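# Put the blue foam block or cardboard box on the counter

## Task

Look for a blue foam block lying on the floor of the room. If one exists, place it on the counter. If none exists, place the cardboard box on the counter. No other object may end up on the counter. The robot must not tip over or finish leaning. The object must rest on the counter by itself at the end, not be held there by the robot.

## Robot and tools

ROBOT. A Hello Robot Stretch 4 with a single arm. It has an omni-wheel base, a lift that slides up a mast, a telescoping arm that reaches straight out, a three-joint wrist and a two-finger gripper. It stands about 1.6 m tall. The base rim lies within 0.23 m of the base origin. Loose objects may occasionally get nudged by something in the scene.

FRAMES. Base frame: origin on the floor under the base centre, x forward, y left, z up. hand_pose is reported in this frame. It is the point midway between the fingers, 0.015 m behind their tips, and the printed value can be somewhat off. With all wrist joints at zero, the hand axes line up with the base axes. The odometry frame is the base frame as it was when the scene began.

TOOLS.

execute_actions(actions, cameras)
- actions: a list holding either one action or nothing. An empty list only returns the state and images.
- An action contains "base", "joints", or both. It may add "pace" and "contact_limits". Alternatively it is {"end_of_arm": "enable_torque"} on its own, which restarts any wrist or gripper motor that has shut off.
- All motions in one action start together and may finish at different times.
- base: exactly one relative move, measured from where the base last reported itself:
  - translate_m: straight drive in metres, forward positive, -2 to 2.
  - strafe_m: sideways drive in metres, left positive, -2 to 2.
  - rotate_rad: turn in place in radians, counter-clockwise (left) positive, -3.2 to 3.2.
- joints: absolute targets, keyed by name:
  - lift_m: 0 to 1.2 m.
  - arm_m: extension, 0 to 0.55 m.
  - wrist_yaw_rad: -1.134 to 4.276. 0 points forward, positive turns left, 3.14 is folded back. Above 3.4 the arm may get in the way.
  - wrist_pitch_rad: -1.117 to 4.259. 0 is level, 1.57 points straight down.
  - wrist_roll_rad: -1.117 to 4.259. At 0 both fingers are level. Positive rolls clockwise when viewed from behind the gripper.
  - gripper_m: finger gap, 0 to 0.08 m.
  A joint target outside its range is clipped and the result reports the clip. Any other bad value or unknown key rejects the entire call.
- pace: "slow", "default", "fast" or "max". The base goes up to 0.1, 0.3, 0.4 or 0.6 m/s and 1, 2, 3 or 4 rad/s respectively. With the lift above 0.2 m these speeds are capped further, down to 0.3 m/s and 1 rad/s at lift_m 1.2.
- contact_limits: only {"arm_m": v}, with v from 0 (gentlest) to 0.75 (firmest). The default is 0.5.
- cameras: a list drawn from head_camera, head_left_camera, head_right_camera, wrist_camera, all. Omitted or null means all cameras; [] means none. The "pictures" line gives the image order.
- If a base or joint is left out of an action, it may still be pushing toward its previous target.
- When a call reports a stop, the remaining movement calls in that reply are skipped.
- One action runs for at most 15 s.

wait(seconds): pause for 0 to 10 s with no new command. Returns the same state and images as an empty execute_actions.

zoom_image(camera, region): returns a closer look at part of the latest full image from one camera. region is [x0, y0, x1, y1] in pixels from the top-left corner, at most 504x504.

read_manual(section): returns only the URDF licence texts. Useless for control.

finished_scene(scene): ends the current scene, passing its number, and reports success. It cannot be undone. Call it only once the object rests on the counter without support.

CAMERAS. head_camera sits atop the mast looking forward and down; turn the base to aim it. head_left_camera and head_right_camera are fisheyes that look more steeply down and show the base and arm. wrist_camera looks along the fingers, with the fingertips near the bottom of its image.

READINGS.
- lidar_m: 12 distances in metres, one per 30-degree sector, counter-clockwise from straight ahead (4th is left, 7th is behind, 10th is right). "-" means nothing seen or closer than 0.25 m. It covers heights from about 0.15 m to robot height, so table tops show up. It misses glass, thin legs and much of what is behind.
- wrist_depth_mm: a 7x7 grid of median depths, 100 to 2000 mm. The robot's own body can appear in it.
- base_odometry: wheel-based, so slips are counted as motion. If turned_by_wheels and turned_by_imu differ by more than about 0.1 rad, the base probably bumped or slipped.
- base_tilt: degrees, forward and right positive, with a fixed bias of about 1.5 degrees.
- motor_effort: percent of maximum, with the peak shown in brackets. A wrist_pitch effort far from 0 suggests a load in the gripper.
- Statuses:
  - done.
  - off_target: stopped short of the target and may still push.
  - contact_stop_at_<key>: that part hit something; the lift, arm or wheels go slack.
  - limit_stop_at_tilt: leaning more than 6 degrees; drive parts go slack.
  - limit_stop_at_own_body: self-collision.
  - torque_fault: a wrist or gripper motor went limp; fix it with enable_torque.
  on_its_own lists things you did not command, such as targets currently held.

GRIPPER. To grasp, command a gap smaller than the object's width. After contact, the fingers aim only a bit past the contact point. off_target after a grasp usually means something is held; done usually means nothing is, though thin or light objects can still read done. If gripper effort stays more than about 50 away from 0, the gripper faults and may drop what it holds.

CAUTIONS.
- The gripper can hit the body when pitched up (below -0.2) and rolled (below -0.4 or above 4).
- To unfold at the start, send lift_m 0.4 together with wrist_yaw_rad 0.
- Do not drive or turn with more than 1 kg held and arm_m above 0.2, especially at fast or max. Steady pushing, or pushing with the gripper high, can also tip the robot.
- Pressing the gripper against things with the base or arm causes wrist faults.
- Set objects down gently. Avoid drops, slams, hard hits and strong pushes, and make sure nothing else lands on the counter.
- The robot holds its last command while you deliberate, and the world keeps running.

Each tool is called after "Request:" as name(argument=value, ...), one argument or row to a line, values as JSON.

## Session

Request:
execute_actions(
  actions=[],
)

Scene clock: 0.00 s.
base_odometry: x=+0.000 y=+0.000 heading=+0.000 (m, m, rad; odometry frame)
turned_by_wheels: +0.000 (rad since the last result)
turned_by_imu: +0.000 (rad since the last result)
base_tilt: forward=+0.1 right=+0.0 (deg)
lidar_m: 0.86 1.56 1.57 1.81 2.98 1.29 1.44 2.17 2.18 0.94 0.76 0.77
base_status: not commanded
joint_positions: lift_m=+0.206 arm_m=+0.001 wrist_yaw_rad=+3.154 wrist_pitch_rad=+0.009 wrist_roll_rad=+0.008 gripper_m=+0.040
joint_status: not commanded
motor_effort: lift_m=+21 arm_m=-1 wrist_yaw_rad=+1 wrist_pitch_rad=-9 wrist_roll_rad=-1 gripper_m=+1 wheel_0=+0 wheel_1=-1 wheel_2=+1 (%)
hand_pose: x=-0.0419 y=+0.0848 z=+0.3824 quat_wxyz=(-0.006, -0.005, +0.004, +1.000) (m; base frame)
wrist_depth_mm: - 140 224 - - - - / - 114 141 - 1464 1336 - / - 117 142 1808 1499 1336 - / 144 142 235 1863 1537 1308 - / 221 - - 1921 1576 1366 - / 222 1430 145 1336 142 1308 1255 / 222 - - - - - 976
pictures: head_camera, head_left_camera, head_right_camera, wrist_camera
Images, in order (width x height): head_camera 420x560, head_left_camera 420x672, head_right_camera 420x672, wrist_camera 616x392.

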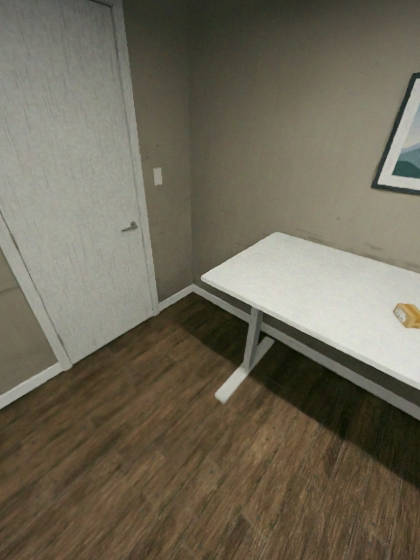

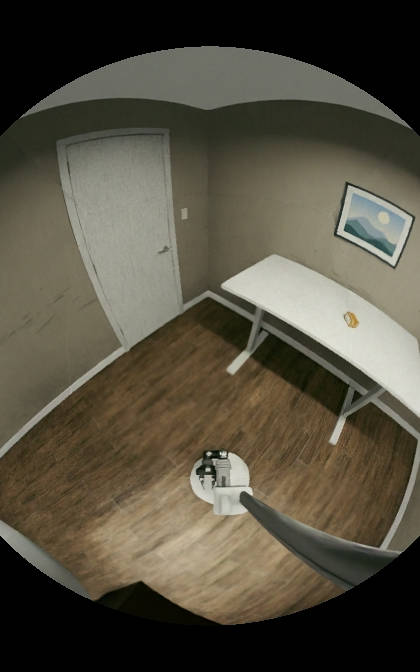

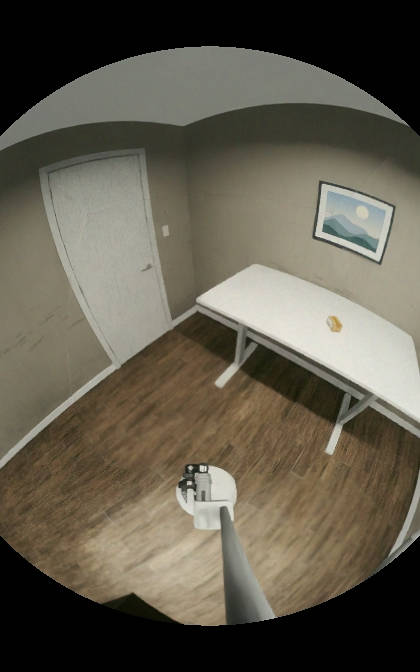

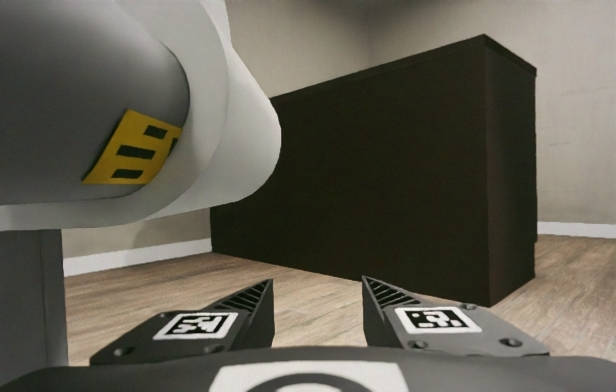

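Request:
execute_actions(
  actions=[
    {"base":{"rotate_rad":2.1},"joints":{"lift_m":0.3,"wrist_yaw_rad":0,"gripper_m":0.08},"pace":"fast"},
  ],
  cameras=["head_left_camera"],
)

Request:
execute_actions(
  actions=[
    {"base":{"translate_m":2},"joints":{"wrist_pitch_rad":1.57},"pace":"max"},
  ],
  cameras=["head_left_camera"],
)

Scene clock: 5.27 s.
base_odometry: x=+0.000 y=+0.000 heading=+2.100 (m, m, rad; odometry frame)
turned_by_wheels: +2.100 (rad since the last result)
turned_by_imu: +2.067 (rad since the last result)
base_tilt: forward=+0.1 right=+0.0 (deg)
lidar_m: 3.03 1.32 1.44 2.17 2.15 0.90 0.77 0.76 0.88 1.55 1.57 1.81
base_status: done
joint_positions: lift_m=+0.300 arm_m=+0.001 wrist_yaw_rad=+0.001 wrist_pitch_rad=+0.009 wrist_roll_rad=+0.008 gripper_m=+0.080
joint_status: all done
motor_effort: lift_m=+25(27) arm_m=-1(1) wrist_yaw_rad=-1(7) wrist_pitch_rad=-9(9) wrist_roll_rad=-1(1) gripper_m=+2(3) wheel_0=-1(9) wheel_1=-1(6) wheel_2=+0(9) (%)
hand_pose: x=+0.3845 y=-0.0873 z=+0.4759 quat_wxyz=(+1.000, +0.004, +0.005, +0.000) (m; base frame)
wrist_depth_mm: - - - - - - 1537 / 1182 - - - - - 1576 / 1160 - - - - - 1618 / 1160 - - - - - 1576 / 1138 - - - - - 1618 / 1118 1708 166 1618 1397 134 1499 / - - 136 - - - -
pictures: head_left_camera
Images, in order (width x height): head_left_camera 420x672.

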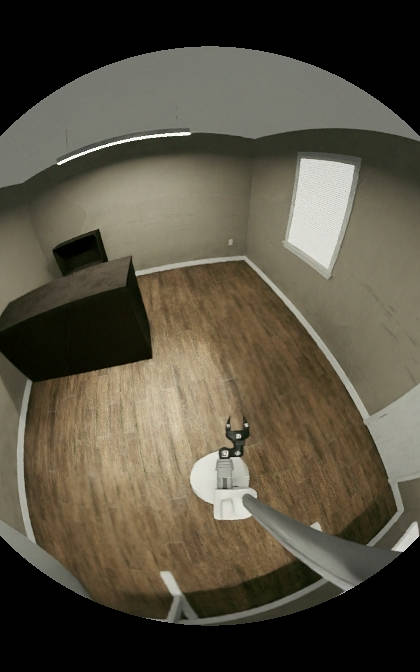

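Scene clock: 10.33 s.
base_odometry: x=-1.010 y=+1.726 heading=+2.100 (m, m, rad; odometry frame)
turned_by_wheels: +0.000 (rad since the last result)
turned_by_imu: -0.002 (rad since the last result)
base_tilt: forward=+0.1 right=+0.0 (deg)
lidar_m: 1.24 1.25 1.46 1.88 0.90 1.03 3.50 2.16 1.16 0.97 0.95 1.15
base_status: done
joint_positions: lift_m=+0.300 arm_m=+0.001 wrist_yaw_rad=+0.000 wrist_pitch_rad=+1.570 wrist_roll_rad=+0.008 gripper_m=+0.080
joint_status: all done
motor_effort: lift_m=+23(24) arm_m=-1(1) wrist_yaw_rad=+0(1) wrist_pitch_rad=-1(6) wrist_roll_rad=-1(1) gripper_m=+2(2) wheel_0=-1(7) wheel_1=-1(10) wheel_2=+1(13) (%)
hand_pose: x=+0.1720 y=-0.0874 z=+0.2654 quat_wxyz=(+0.707, +0.003, +0.707, -0.003) (m; base frame)
wrist_depth_mm: 424 421 418 415 415 413 413 / 430 424 421 421 413 413 413 / 430 427 424 421 418 413 413 / 433 430 427 421 418 415 413 / 433 223 211 229 421 418 418 / 217 211 165 208 208 134 415 / - - 136 - - - -
pictures: head_left_camera
Images, in order (width x height): head_left_camera 420x672.

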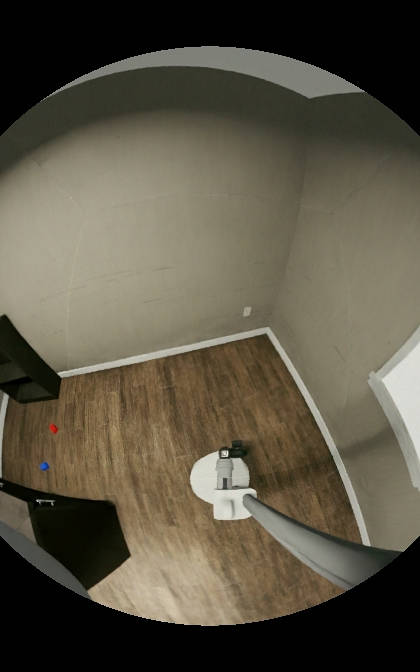

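Request:
execute_actions(
  actions=[
    {"base":{"rotate_rad":1.65},"joints":{"arm_m":0.2},"pace":"fast"},
  ],
  cameras=[],
)

Request:
execute_actions(
  actions=[
    {"base":{"translate_m":0.8},"pace":"max"},
  ],
)

Scene clock: 16.67 s.
base_odometry: x=-1.010 y=+1.726 heading=-2.534 (m, m, rad; odometry frame)
turned_by_wheels: +1.650 (rad since the last result)
turned_by_imu: +1.624 (rad since the last result)
base_tilt: forward=+0.0 right=+0.0 (deg)
lidar_m: 0.93 0.89 1.10 2.70 1.83 1.09 0.97 0.98 1.20 1.27 1.27 1.53
base_status: done
joint_positions: lift_m=+0.300 arm_m=+0.199 wrist_yaw_rad=+0.001 wrist_pitch_rad=+1.570 wrist_roll_rad=+0.008 gripper_m=+0.080
joint_status: all done
motor_effort: lift_m=+23(23) arm_m=+4(3) wrist_yaw_rad=-1(2) wrist_pitch_rad=+0(2) wrist_roll_rad=-1(1) gripper_m=+2(2) wheel_0=-1(9) wheel_1=-1(10) wheel_2=+2(9) (%)
hand_pose: x=+0.3705 y=-0.0874 z=+0.2654 quat_wxyz=(+0.708, +0.003, +0.707, -0.003) (m; base frame)
wrist_depth_mm: 427 424 421 418 413 413 410 / 424 421 421 415 418 415 410 / 427 424 421 421 415 413 410 / 433 427 424 424 418 415 413 / 430 427 424 424 421 418 413 / 433 430 166 430 424 134 413 / - - 136 - - - -
pictures: none
No camera images: the call's "cameras" was empty. Leave "cameras" out to get every camera's image.

Scene clock: 19.63 s.
base_odometry: x=-1.666 y=+1.269 heading=-2.533 (m, m, rad; odometry frame)
turned_by_wheels: +0.000 (rad since the last result)
turned_by_imu: -0.001 (rad since the last result)
base_tilt: forward=+0.1 right=+0.0 (deg)
lidar_m: 1.94 0.38 0.25 0.29 2.84 1.99 1.78 1.80 1.24 1.09 1.11 1.13
base_status: done
joint_positions: lift_m=+0.300 arm_m=+0.199 wrist_yaw_rad=+0.000 wrist_pitch_rad=+1.570 wrist_roll_rad=+0.008 gripper_m=+0.080
joint_status: not commanded
motor_effort: lift_m=+23(23) arm_m=+4(4) wrist_yaw_rad=-1(1) wrist_pitch_rad=-1(0) wrist_roll_rad=-1(1) gripper_m=+2(2) wheel_0=+1(7) wheel_1=+1(8) wheel_2=+0(14) (%)
hand_pose: x=+0.3703 y=-0.0874 z=+0.2654 quat_wxyz=(+0.707, +0.003, +0.707, -0.003) (m; base frame)
wrist_depth_mm: 424 421 421 415 413 410 407 / 427 424 421 421 415 413 410 / 430 427 421 421 418 415 413 / 433 427 424 421 418 418 413 / 433 427 421 424 418 418 415 / 436 430 166 424 418 134 413 / - - 136 - - - -
pictures: head_camera, head_left_camera, head_right_camera, wrist_camera
Images, in order (width x height): head_camera 420x560, head_left_camera 420x672, head_right_camera 420x672, wrist_camera 616x392.

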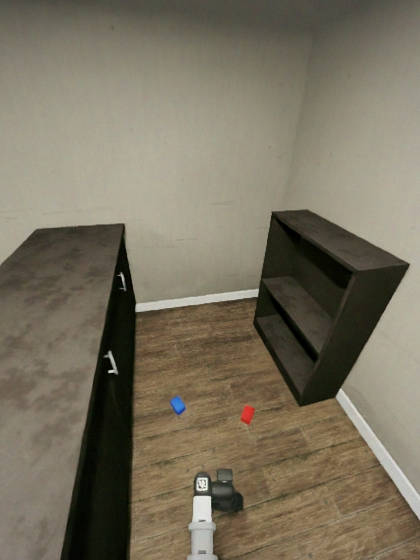

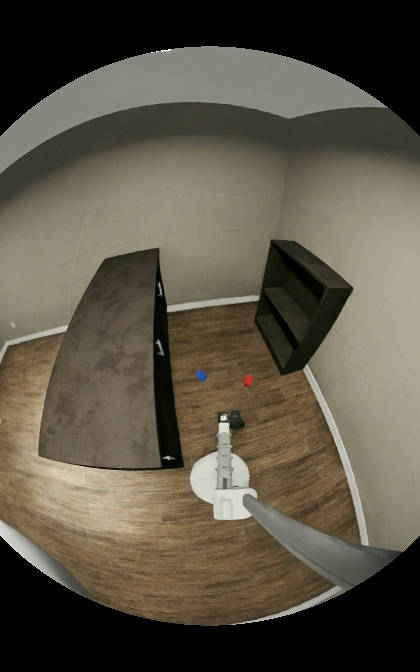

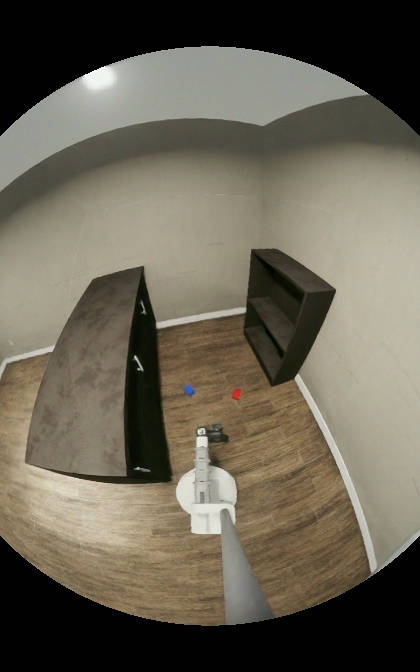

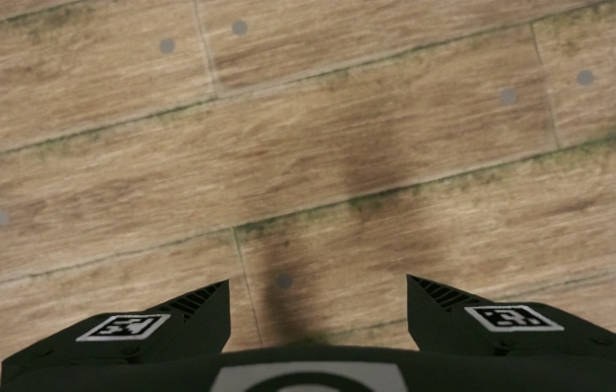

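Request:
execute_actions(
  actions=[
    {"base":{"strafe_m":-0.12},"pace":"fast"},
  ],
  cameras=[],
)

Request:
execute_actions(
  actions=[
    {"base":{"translate_m":0.3},"pace":"fast"},
  ],
  cameras=[],
)

Request:
execute_actions(
  actions=[
    {"base":{"rotate_rad":0.67},"joints":{"arm_m":0.4,"lift_m":0.22}},
  ],
)

Scene clock: 25.40 s.
base_odometry: x=-1.735 y=+1.368 heading=-2.533 (m, m, rad; odometry frame)
turned_by_wheels: +0.000 (rad since the last result)
turned_by_imu: -0.002 (rad since the last result)
base_tilt: forward=+0.1 right=+0.0 (deg)
lidar_m: 1.57 0.63 0.35 0.33 3.00 1.96 1.76 1.78 1.14 0.98 0.99 1.08
base_status: done
joint_positions: lift_m=+0.300 arm_m=+0.199 wrist_yaw_rad=+0.000 wrist_pitch_rad=+1.570 wrist_roll_rad=+0.008 gripper_m=+0.080
joint_status: not commanded
motor_effort: lift_m=+23(23) arm_m=+4(4) wrist_yaw_rad=+0(0) wrist_pitch_rad=-2(1) wrist_roll_rad=-1(1) gripper_m=+2(3) wheel_0=+0(11) wheel_1=+2(11) wheel_2=+0(1) (%)
hand_pose: x=+0.3703 y=-0.0874 z=+0.2654 quat_wxyz=(+0.707, +0.003, +0.707, -0.003) (m; base frame)
wrist_depth_mm: 424 421 415 415 413 410 407 / 424 424 421 418 415 413 410 / 427 424 421 421 418 413 415 / 430 433 427 421 418 415 410 / 433 430 427 421 421 418 415 / 436 430 165 424 424 133 413 / - - 136 - - - -
pictures: none
No camera images: the call's "cameras" was empty. Leave "cameras" out to get every camera's image.

Scene clock: 27.50 s.
base_odometry: x=-1.981 y=+1.196 heading=-2.533 (m, m, rad; odometry frame)
turned_by_wheels: +0.000 (rad since the last result)
turned_by_imu: -0.001 (rad since the last result)
base_tilt: forward=+0.1 right=+0.0 (deg)
lidar_m: 1.40 0.71 0.42 0.37 0.38 2.33 2.07 1.70 1.03 0.91 0.92 0.80
base_status: done
joint_positions: lift_m=+0.300 arm_m=+0.199 wrist_yaw_rad=+0.000 wrist_pitch_rad=+1.570 wrist_roll_rad=+0.008 gripper_m=+0.080
joint_status: not commanded
motor_effort: lift_m=+23(23) arm_m=+4(4) wrist_yaw_rad=+0(0) wrist_pitch_rad=-2(1) wrist_roll_rad=-1(1) gripper_m=+2(3) wheel_0=+0(7) wheel_1=+0(11) wheel_2=+1(11) (%)
hand_pose: x=+0.3703 y=-0.0874 z=+0.2654 quat_wxyz=(+0.707, +0.003, +0.707, -0.003) (m; base frame)
wrist_depth_mm: 421 424 421 418 368 407 407 / 424 424 421 415 415 413 410 / 430 430 418 418 415 415 413 / 433 427 424 421 418 418 413 / 430 427 427 424 421 418 415 / 433 427 165 427 421 134 415 / - - 136 - - - -
pictures: none
No camera images: the call's "cameras" was empty. Leave "cameras" out to get every camera's image.

Scene clock: 29.20 s.
base_odometry: x=-1.981 y=+1.196 heading=-1.863 (m, m, rad; odometry frame)
turned_by_wheels: +0.670 (rad since the last result)
turned_by_imu: +0.660 (rad since the last result)
base_tilt: forward=+0.1 right=+0.0 (deg)
lidar_m: 0.60 0.41 0.37 0.38 2.15 2.03 1.41 0.99 0.92 0.81 0.87 1.68
base_status: done
joint_positions: lift_m=+0.220 arm_m=+0.399 wrist_yaw_rad=+0.000 wrist_pitch_rad=+1.570 wrist_roll_rad=+0.008 gripper_m=+0.080
joint_status: all done
motor_effort: lift_m=+16(21) arm_m=+4(5) wrist_yaw_rad=+0(0) wrist_pitch_rad=-1(2) wrist_roll_rad=-1(1) gripper_m=+2(2) wheel_0=-1(8) wheel_1=-1(7) wheel_2=+1(8) (%)
hand_pose: x=+0.5703 y=-0.0874 z=+0.1859 quat_wxyz=(+0.707, +0.003, +0.707, -0.003) (m; base frame)
wrist_depth_mm: 327 340 336 336 336 330 332 / 343 342 338 338 336 332 330 / 343 343 340 338 293 332 334 / 347 347 343 340 338 336 334 / 349 349 343 342 340 336 334 / 349 347 165 343 340 133 338 / - - 136 - - - -
pictures: head_camera, head_left_camera, head_right_camera, wrist_camera
Images, in order (width x height): head_camera 420x560, head_left_camera 420x672, head_right_camera 420x672, wrist_camera 616x392.

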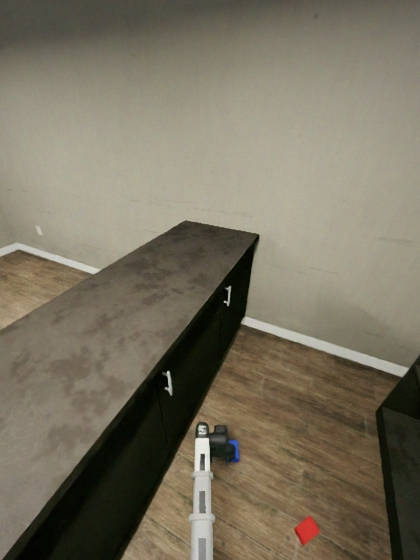

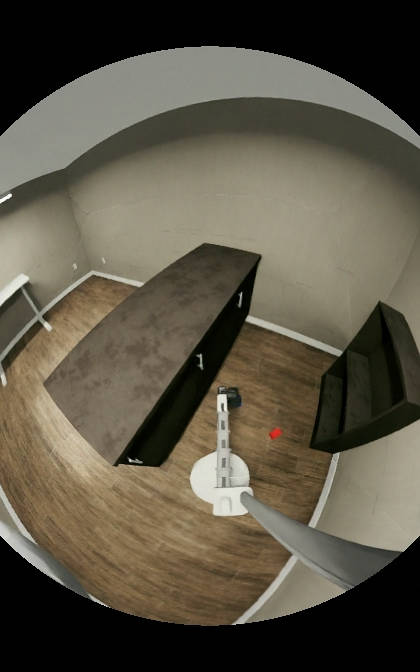

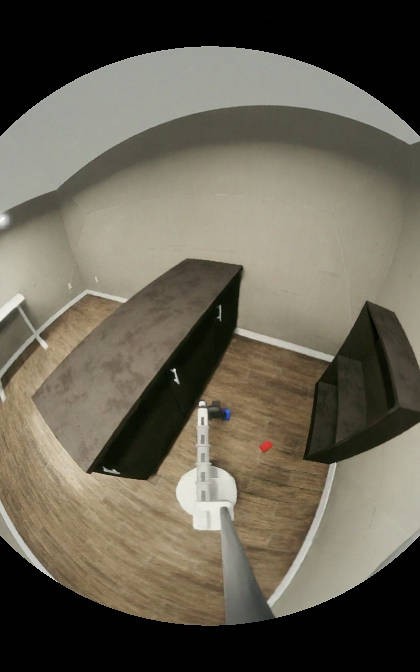

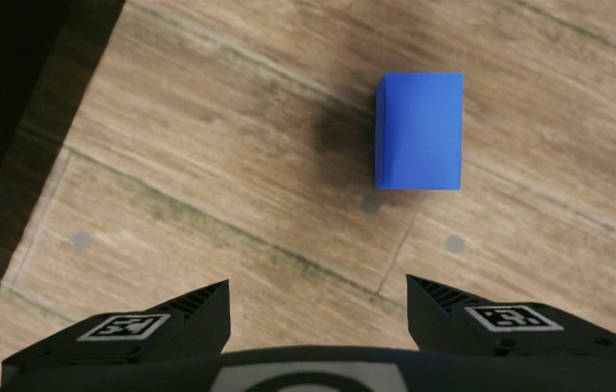

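Request:
execute_actions(
  actions=[
    {"base":{"strafe_m":-0.083},"joints":{"arm_m":0.49,"lift_m":0.15}},
  ],
  cameras=["wrist_camera"],
)

Scene clock: 32.73 s.
base_odometry: x=-2.061 y=+1.220 heading=-1.863 (m, m, rad; odometry frame)
turned_by_wheels: +0.000 (rad since the last result)
turned_by_imu: -0.002 (rad since the last result)
base_tilt: forward=+0.1 right=-0.1 (deg)
lidar_m: 0.72 0.47 0.43 0.47 2.20 2.07 1.34 0.89 0.84 0.74 0.74 1.64
base_status: done
joint_positions: lift_m=+0.150 arm_m=+0.489 wrist_yaw_rad=+0.000 wrist_pitch_rad=+1.570 wrist_roll_rad=+0.008 gripper_m=+0.080
joint_status: all done
motor_effort: lift_m=+16(16) arm_m=+5(5) wrist_yaw_rad=+0(0) wrist_pitch_rad=-1(2) wrist_roll_rad=-1(1) gripper_m=+2(2) wheel_0=+0(9) wheel_1=+0(11) wheel_2=+0(2) (%)
hand_pose: x=+0.6602 y=-0.0874 z=+0.1159 quat_wxyz=(+0.707, +0.003, +0.707, -0.003) (m; base frame)
wrist_depth_mm: 272 271 267 266 264 264 260 / 273 272 271 267 265 262 262 / 276 272 271 268 266 265 263 / 274 272 272 225 267 267 265 / 277 273 273 225 268 267 267 / 277 276 166 227 225 133 267 / - - 136 - - - -
pictures: wrist_camera
Images, in order (width x height): wrist_camera 616x392.

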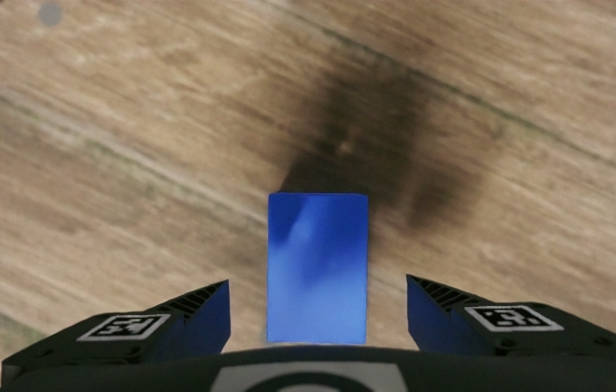

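Request:
execute_actions(
  actions=[
    {"joints":{"lift_m":0.066}},
  ],
  cameras=[],
)

Request:
execute_actions(
  actions=[
    {"joints":{"gripper_m":0.045}},
  ],
  cameras=[],
)

Request:
execute_actions(
  actions=[
    {"joints":{"lift_m":0.3,"arm_m":0.3},"pace":"slow"},
  ],
  cameras=[],
)

Request:
execute_actions(
  actions=[
    {"joints":{"lift_m":1.12},"pace":"fast"},
  ],
  cameras=[],
)

Request:
execute_actions(
  actions=[
    {"base":{"rotate_rad":0.9},"joints":{"arm_m":0.45},"pace":"fast"},
  ],
  cameras=["wrist_camera","head_right_camera"],
)

Scene clock: 38.00 s.
base_odometry: x=-2.061 y=+1.220 heading=-1.863 (m, m, rad; odometry frame)
turned_by_wheels: +0.000 (rad since the last result)
turned_by_imu: -0.002 (rad since the last result)
base_tilt: forward=+0.1 right=+0.0 (deg)
lidar_m: 0.69 0.48 0.44 0.46 2.22 2.08 1.29 0.91 0.85 0.71 0.75 1.64
base_status: not commanded
joint_positions: lift_m=+0.066 arm_m=+0.489 wrist_yaw_rad=+0.000 wrist_pitch_rad=+1.570 wrist_roll_rad=+0.008 gripper_m=+0.080
joint_status: all done
motor_effort: lift_m=+16(17) arm_m=+5(4) wrist_yaw_rad=-1(0) wrist_pitch_rad=-2(1) wrist_roll_rad=-1(1) gripper_m=+2(2) wheel_0=+0(0) wheel_1=+0(0) wheel_2=+0(0) (%)
hand_pose: x=+0.6602 y=-0.0874 z=+0.0319 quat_wxyz=(+0.707, +0.003, +0.707, -0.003) (m; base frame)
wrist_depth_mm: 186 185 183 182 182 180 179 / 187 186 185 183 182 181 180 / 189 187 186 185 183 182 181 / 189 188 186 185 183 183 181 / 190 189 187 141 140 183 182 / 191 189 142 141 141 134 183 / - - 136 - - - -
pictures: none
No camera images: the call's "cameras" was empty. Leave "cameras" out to get every camera's image.

Scene clock: 39.03 s.
base_odometry: x=-2.061 y=+1.220 heading=-1.863 (m, m, rad; odometry frame)
turned_by_wheels: +0.000 (rad since the last result)
turned_by_imu: +0.000 (rad since the last result)
base_tilt: forward=+0.1 right=+0.0 (deg)
lidar_m: 0.71 0.47 0.44 0.45 2.21 2.08 1.33 0.90 0.84 0.72 0.74 1.63
base_status: not commanded
joint_positions: lift_m=+0.066 arm_m=+0.489 wrist_yaw_rad=+0.000 wrist_pitch_rad=+1.570 wrist_roll_rad=+0.008 gripper_m=+0.058
joint_status: gripper_m off_target (ended at +0.058, target +0.045)
on_its_own: gripper_m is held at +0.053, not at your +0.045, by its contact guard: the fingers met something
motor_effort: lift_m=+16(16) arm_m=+4(4) wrist_yaw_rad=+0(0) wrist_pitch_rad=-1(2) wrist_roll_rad=-1(1) gripper_m=-38(38) wheel_0=+0(0) wheel_1=+0(0) wheel_2=+0(0) (%)
hand_pose: x=+0.6602 y=-0.0874 z=+0.0319 quat_wxyz=(+0.707, +0.003, +0.707, -0.003) (m; base frame)
wrist_depth_mm: 187 185 185 183 181 180 179 / 188 186 185 184 182 181 180 / 187 187 186 184 183 181 181 / 189 187 186 185 183 183 182 / 190 189 188 141 140 183 182 / 190 189 142 141 140 183 183 / 191 - - - - - -
pictures: none
No camera images: the call's "cameras" was empty. Leave "cameras" out to get every camera's image.

Scene clock: 42.20 s.
base_odometry: x=-2.061 y=+1.220 heading=-1.863 (m, m, rad; odometry frame)
turned_by_wheels: +0.000 (rad since the last result)
turned_by_imu: -0.001 (rad since the last result)
base_tilt: forward=+0.1 right=+0.0 (deg)
lidar_m: 0.72 0.47 0.43 0.45 2.20 2.07 1.33 0.90 0.84 0.73 0.77 1.64
base_status: not commanded
joint_positions: lift_m=+0.300 arm_m=+0.301 wrist_yaw_rad=+0.000 wrist_pitch_rad=+1.570 wrist_roll_rad=+0.008 gripper_m=+0.058
joint_status: all done
on_its_own: gripper_m is held at +0.053, not at your +0.045, by its contact guard: the fingers met something
motor_effort: lift_m=+26(27) arm_m=-5(3) wrist_yaw_rad=+0(0) wrist_pitch_rad=-1(1) wrist_roll_rad=-1(1) gripper_m=-37(37) wheel_0=+0(0) wheel_1=+0(0) wheel_2=+0(0) (%)
hand_pose: x=+0.4719 y=-0.0874 z=+0.2651 quat_wxyz=(+0.707, +0.003, +0.707, -0.003) (m; base frame)
wrist_depth_mm: 421 421 418 415 415 410 407 / 424 421 418 418 413 410 407 / 427 427 421 418 415 413 413 / 430 427 421 415 413 413 410 / 430 427 427 140 140 418 413 / 433 430 142 141 140 418 415 / 436 - - - - - -
pictures: none
No camera images: the call's "cameras" was empty. Leave "cameras" out to get every camera's image.

Scene clock: 45.33 s.
base_odometry: x=-2.061 y=+1.220 heading=-1.863 (m, m, rad; odometry frame)
turned_by_wheels: +0.000 (rad since the last result)
turned_by_imu: -0.001 (rad since the last result)
base_tilt: forward=+0.1 right=+0.0 (deg)
lidar_m: 0.66 0.45 0.43 0.46 2.19 2.09 1.32 0.90 0.86 0.73 0.76 1.64
base_status: not commanded
joint_positions: lift_m=+1.120 arm_m=+0.301 wrist_yaw_rad=+0.000 wrist_pitch_rad=+1.570 wrist_roll_rad=+0.008 gripper_m=+0.058
joint_status: all done
on_its_own: gripper_m is held at +0.053, not at your +0.045, by its contact guard: the fingers met something
motor_effort: lift_m=+25(27) arm_m=-4(4) wrist_yaw_rad=+0(1) wrist_pitch_rad=-1(1) wrist_roll_rad=-1(1) gripper_m=-36(37) wheel_0=+0(0) wheel_1=+0(0) wheel_2=+0(1) (%)
hand_pose: x=+0.4719 y=-0.0874 z=+1.0852 quat_wxyz=(+0.707, +0.003, +0.707, -0.003) (m; base frame)
wrist_depth_mm: 399 535 809 1229 1229 1229 1205 / 436 591 960 1255 1255 1229 1229 / 466 676 1255 1255 1229 1255 1182 / 521 768 1281 1255 1281 1255 1138 / 569 917 1281 141 140 1229 1138 / 647 891 142 141 140 1229 1118 / 668 - - - - - -
pictures: none
No camera images: the call's "cameras" was empty. Leave "cameras" out to get every camera's image.

Scene clock: 47.33 s.
base_odometry: x=-2.061 y=+1.220 heading=-0.964 (m, m, rad; odometry frame)
turned_by_wheels: +0.900 (rad since the last result)
turned_by_imu: +0.886 (rad since the last result)
base_tilt: forward=+0.1 right=+0.0 (deg)
lidar_m: 0.44 0.45 2.33 2.08 1.59 0.95 0.84 0.84 0.71 1.26 0.84 0.53
base_status: done
joint_positions: lift_m=+1.120 arm_m=+0.449 wrist_yaw_rad=+0.000 wrist_pitch_rad=+1.570 wrist_roll_rad=+0.008 gripper_m=+0.058
joint_status: all done
on_its_own: gripper_m is held at +0.053, not at your +0.045, by its contact guard: the fingers met something
motor_effort: lift_m=+26(26) arm_m=+4(6) wrist_yaw_rad=-2(1) wrist_pitch_rad=+0(3) wrist_roll_rad=-1(1) gripper_m=-37(37) wheel_0=-1(7) wheel_1=-1(4) wheel_2=+0(8) (%)
hand_pose: x=+0.6205 y=-0.0874 z=+1.0852 quat_wxyz=(+0.707, +0.003, +0.707, -0.003) (m; base frame)
wrist_depth_mm: 334 329 327 325 322 320 320 / 334 330 327 329 324 322 322 / 336 330 330 327 327 324 322 / 338 336 332 329 327 322 324 / 336 334 334 141 140 325 324 / 338 334 142 141 140 325 325 / 342 - - - - - -
pictures: head_right_camera, wrist_camera
Images, in order (width x height): head_right_camera 420x672, wrist_camera 616x392.

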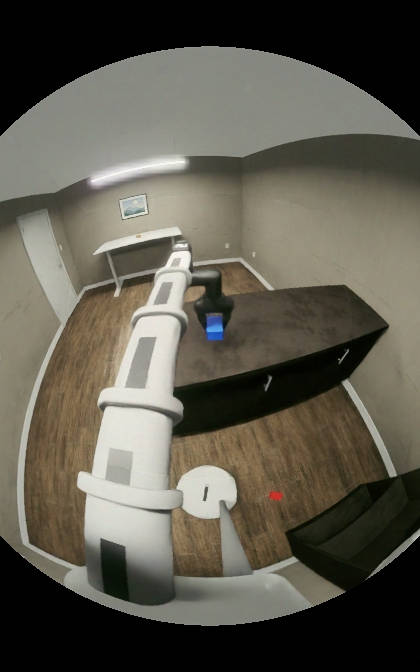

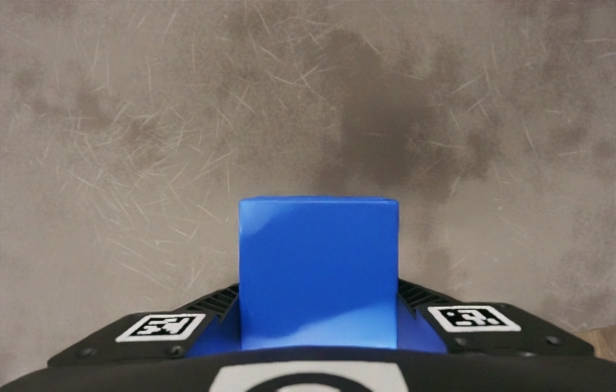

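Request:
execute_actions(
  actions=[
    {"joints":{"lift_m":0.979,"arm_m":0.5}},
  ],
  cameras=[],
)

Request:
execute_actions(
  actions=[
    {"joints":{"gripper_m":0.08}},
  ],
  cameras=[],
)

Request:
execute_actions(
  actions=[
    {"joints":{"lift_m":1.06},"pace":"fast"},
  ],
  cameras=["wrist_camera"],
)

Scene clock: 53.33 s.
base_odometry: x=-2.061 y=+1.220 heading=-0.964 (m, m, rad; odometry frame)
turned_by_wheels: +0.000 (rad since the last result)
turned_by_imu: -0.002 (rad since the last result)
base_tilt: forward=+0.1 right=+0.0 (deg)
lidar_m: 0.43 0.45 2.31 2.07 1.58 0.97 0.82 0.85 0.73 1.24 0.88 0.52
base_status: not commanded
joint_positions: lift_m=+0.979 arm_m=+0.499 wrist_yaw_rad=+0.000 wrist_pitch_rad=+1.570 wrist_roll_rad=+0.008 gripper_m=+0.058
joint_status: all done
on_its_own: gripper_m is held at +0.053, not at your +0.045, by its contact guard: the fingers met something
motor_effort: lift_m=+16(24) arm_m=+4(6) wrist_yaw_rad=+0(1) wrist_pitch_rad=-2(1) wrist_roll_rad=+0(0) gripper_m=-37(37) wheel_0=-1(1) wheel_1=-1(1) wheel_2=+0(0) (%)
hand_pose: x=+0.6702 y=-0.0874 z=+0.9449 quat_wxyz=(+0.707, +0.003, +0.707, -0.003) (m; base frame)
wrist_depth_mm: 189 189 187 186 184 183 182 / 190 189 187 186 186 183 183 / 191 189 189 187 186 185 183 / 193 190 189 187 186 185 185 / 191 192 190 141 140 186 185 / 194 191 142 141 140 187 186 / 195 - - - - - -
pictures: none
No camera images: the call's "cameras" was empty. Leave "cameras" out to get every camera's image.

Scene clock: 54.27 s.
base_odometry: x=-2.061 y=+1.220 heading=-0.964 (m, m, rad; odometry frame)
turned_by_wheels: +0.000 (rad since the last result)
turned_by_imu: +0.000 (rad since the last result)
base_tilt: forward=+0.1 right=+0.0 (deg)
lidar_m: 0.43 0.46 2.34 2.07 1.58 0.96 0.84 0.85 0.73 1.27 0.87 0.53
base_status: not commanded
joint_positions: lift_m=+0.979 arm_m=+0.499 wrist_yaw_rad=+0.000 wrist_pitch_rad=+1.570 wrist_roll_rad=+0.008 gripper_m=+0.080
joint_status: all done
motor_effort: lift_m=+16(16) arm_m=+5(5) wrist_yaw_rad=+0(1) wrist_pitch_rad=-1(1) wrist_roll_rad=-1(1) gripper_m=+2(36) wheel_0=-1(1) wheel_1=-1(1) wheel_2=+0(0) (%)
hand_pose: x=+0.6702 y=-0.0874 z=+0.9449 quat_wxyz=(+0.707, +0.003, +0.707, -0.003) (m; base frame)
wrist_depth_mm: 190 188 187 186 185 183 182 / 190 189 187 187 186 183 183 / 191 189 188 187 185 185 184 / 193 190 189 188 186 186 185 / 193 191 190 144 187 186 185 / 195 191 145 144 144 134 186 / - - 136 - - - -
pictures: none
No camera images: the call's "cameras" was empty. Leave "cameras" out to get every camera's image.

Scene clock: 55.37 s.
base_odometry: x=-2.061 y=+1.220 heading=-0.964 (m, m, rad; odometry frame)
turned_by_wheels: +0.000 (rad since the last result)
turned_by_imu: +0.000 (rad since the last result)
base_tilt: forward=+0.1 right=+0.0 (deg)
lidar_m: 0.44 0.46 2.32 2.09 1.58 0.97 0.85 0.85 0.74 1.29 0.87 0.54
base_status: not commanded
joint_positions: lift_m=+1.060 arm_m=+0.499 wrist_yaw_rad=+0.000 wrist_pitch_rad=+1.570 wrist_roll_rad=+0.008 gripper_m=+0.080
joint_status: all done
motor_effort: lift_m=+25(28) arm_m=+5(4) wrist_yaw_rad=+0(0) wrist_pitch_rad=-1(2) wrist_roll_rad=-1(1) gripper_m=+2(2) wheel_0=-1(1) wheel_1=-1(1) wheel_2=+0(0) (%)
hand_pose: x=+0.6702 y=-0.0874 z=+1.0252 quat_wxyz=(+0.707, +0.003, +0.707, -0.003) (m; base frame)
wrist_depth_mm: 271 268 268 267 264 263 260 / 272 270 270 266 266 264 262 / 274 272 270 268 266 264 262 / 273 272 272 229 267 265 265 / 276 273 272 225 268 266 265 / 277 274 166 225 225 134 265 / - - 136 - - - -
pictures: wrist_camera
Images, in order (width x height): wrist_camera 616x392.

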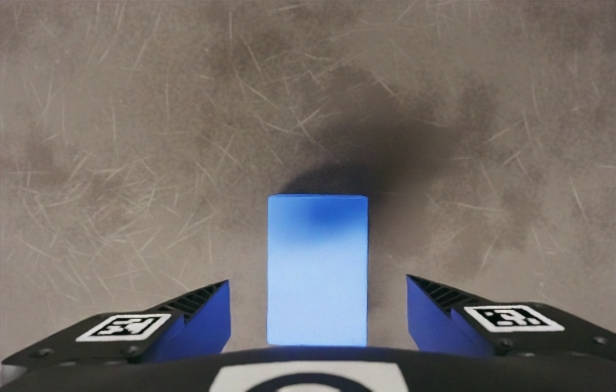

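Request:
finished_scene(
  scene=2,
)

The scene is finished: the task was done.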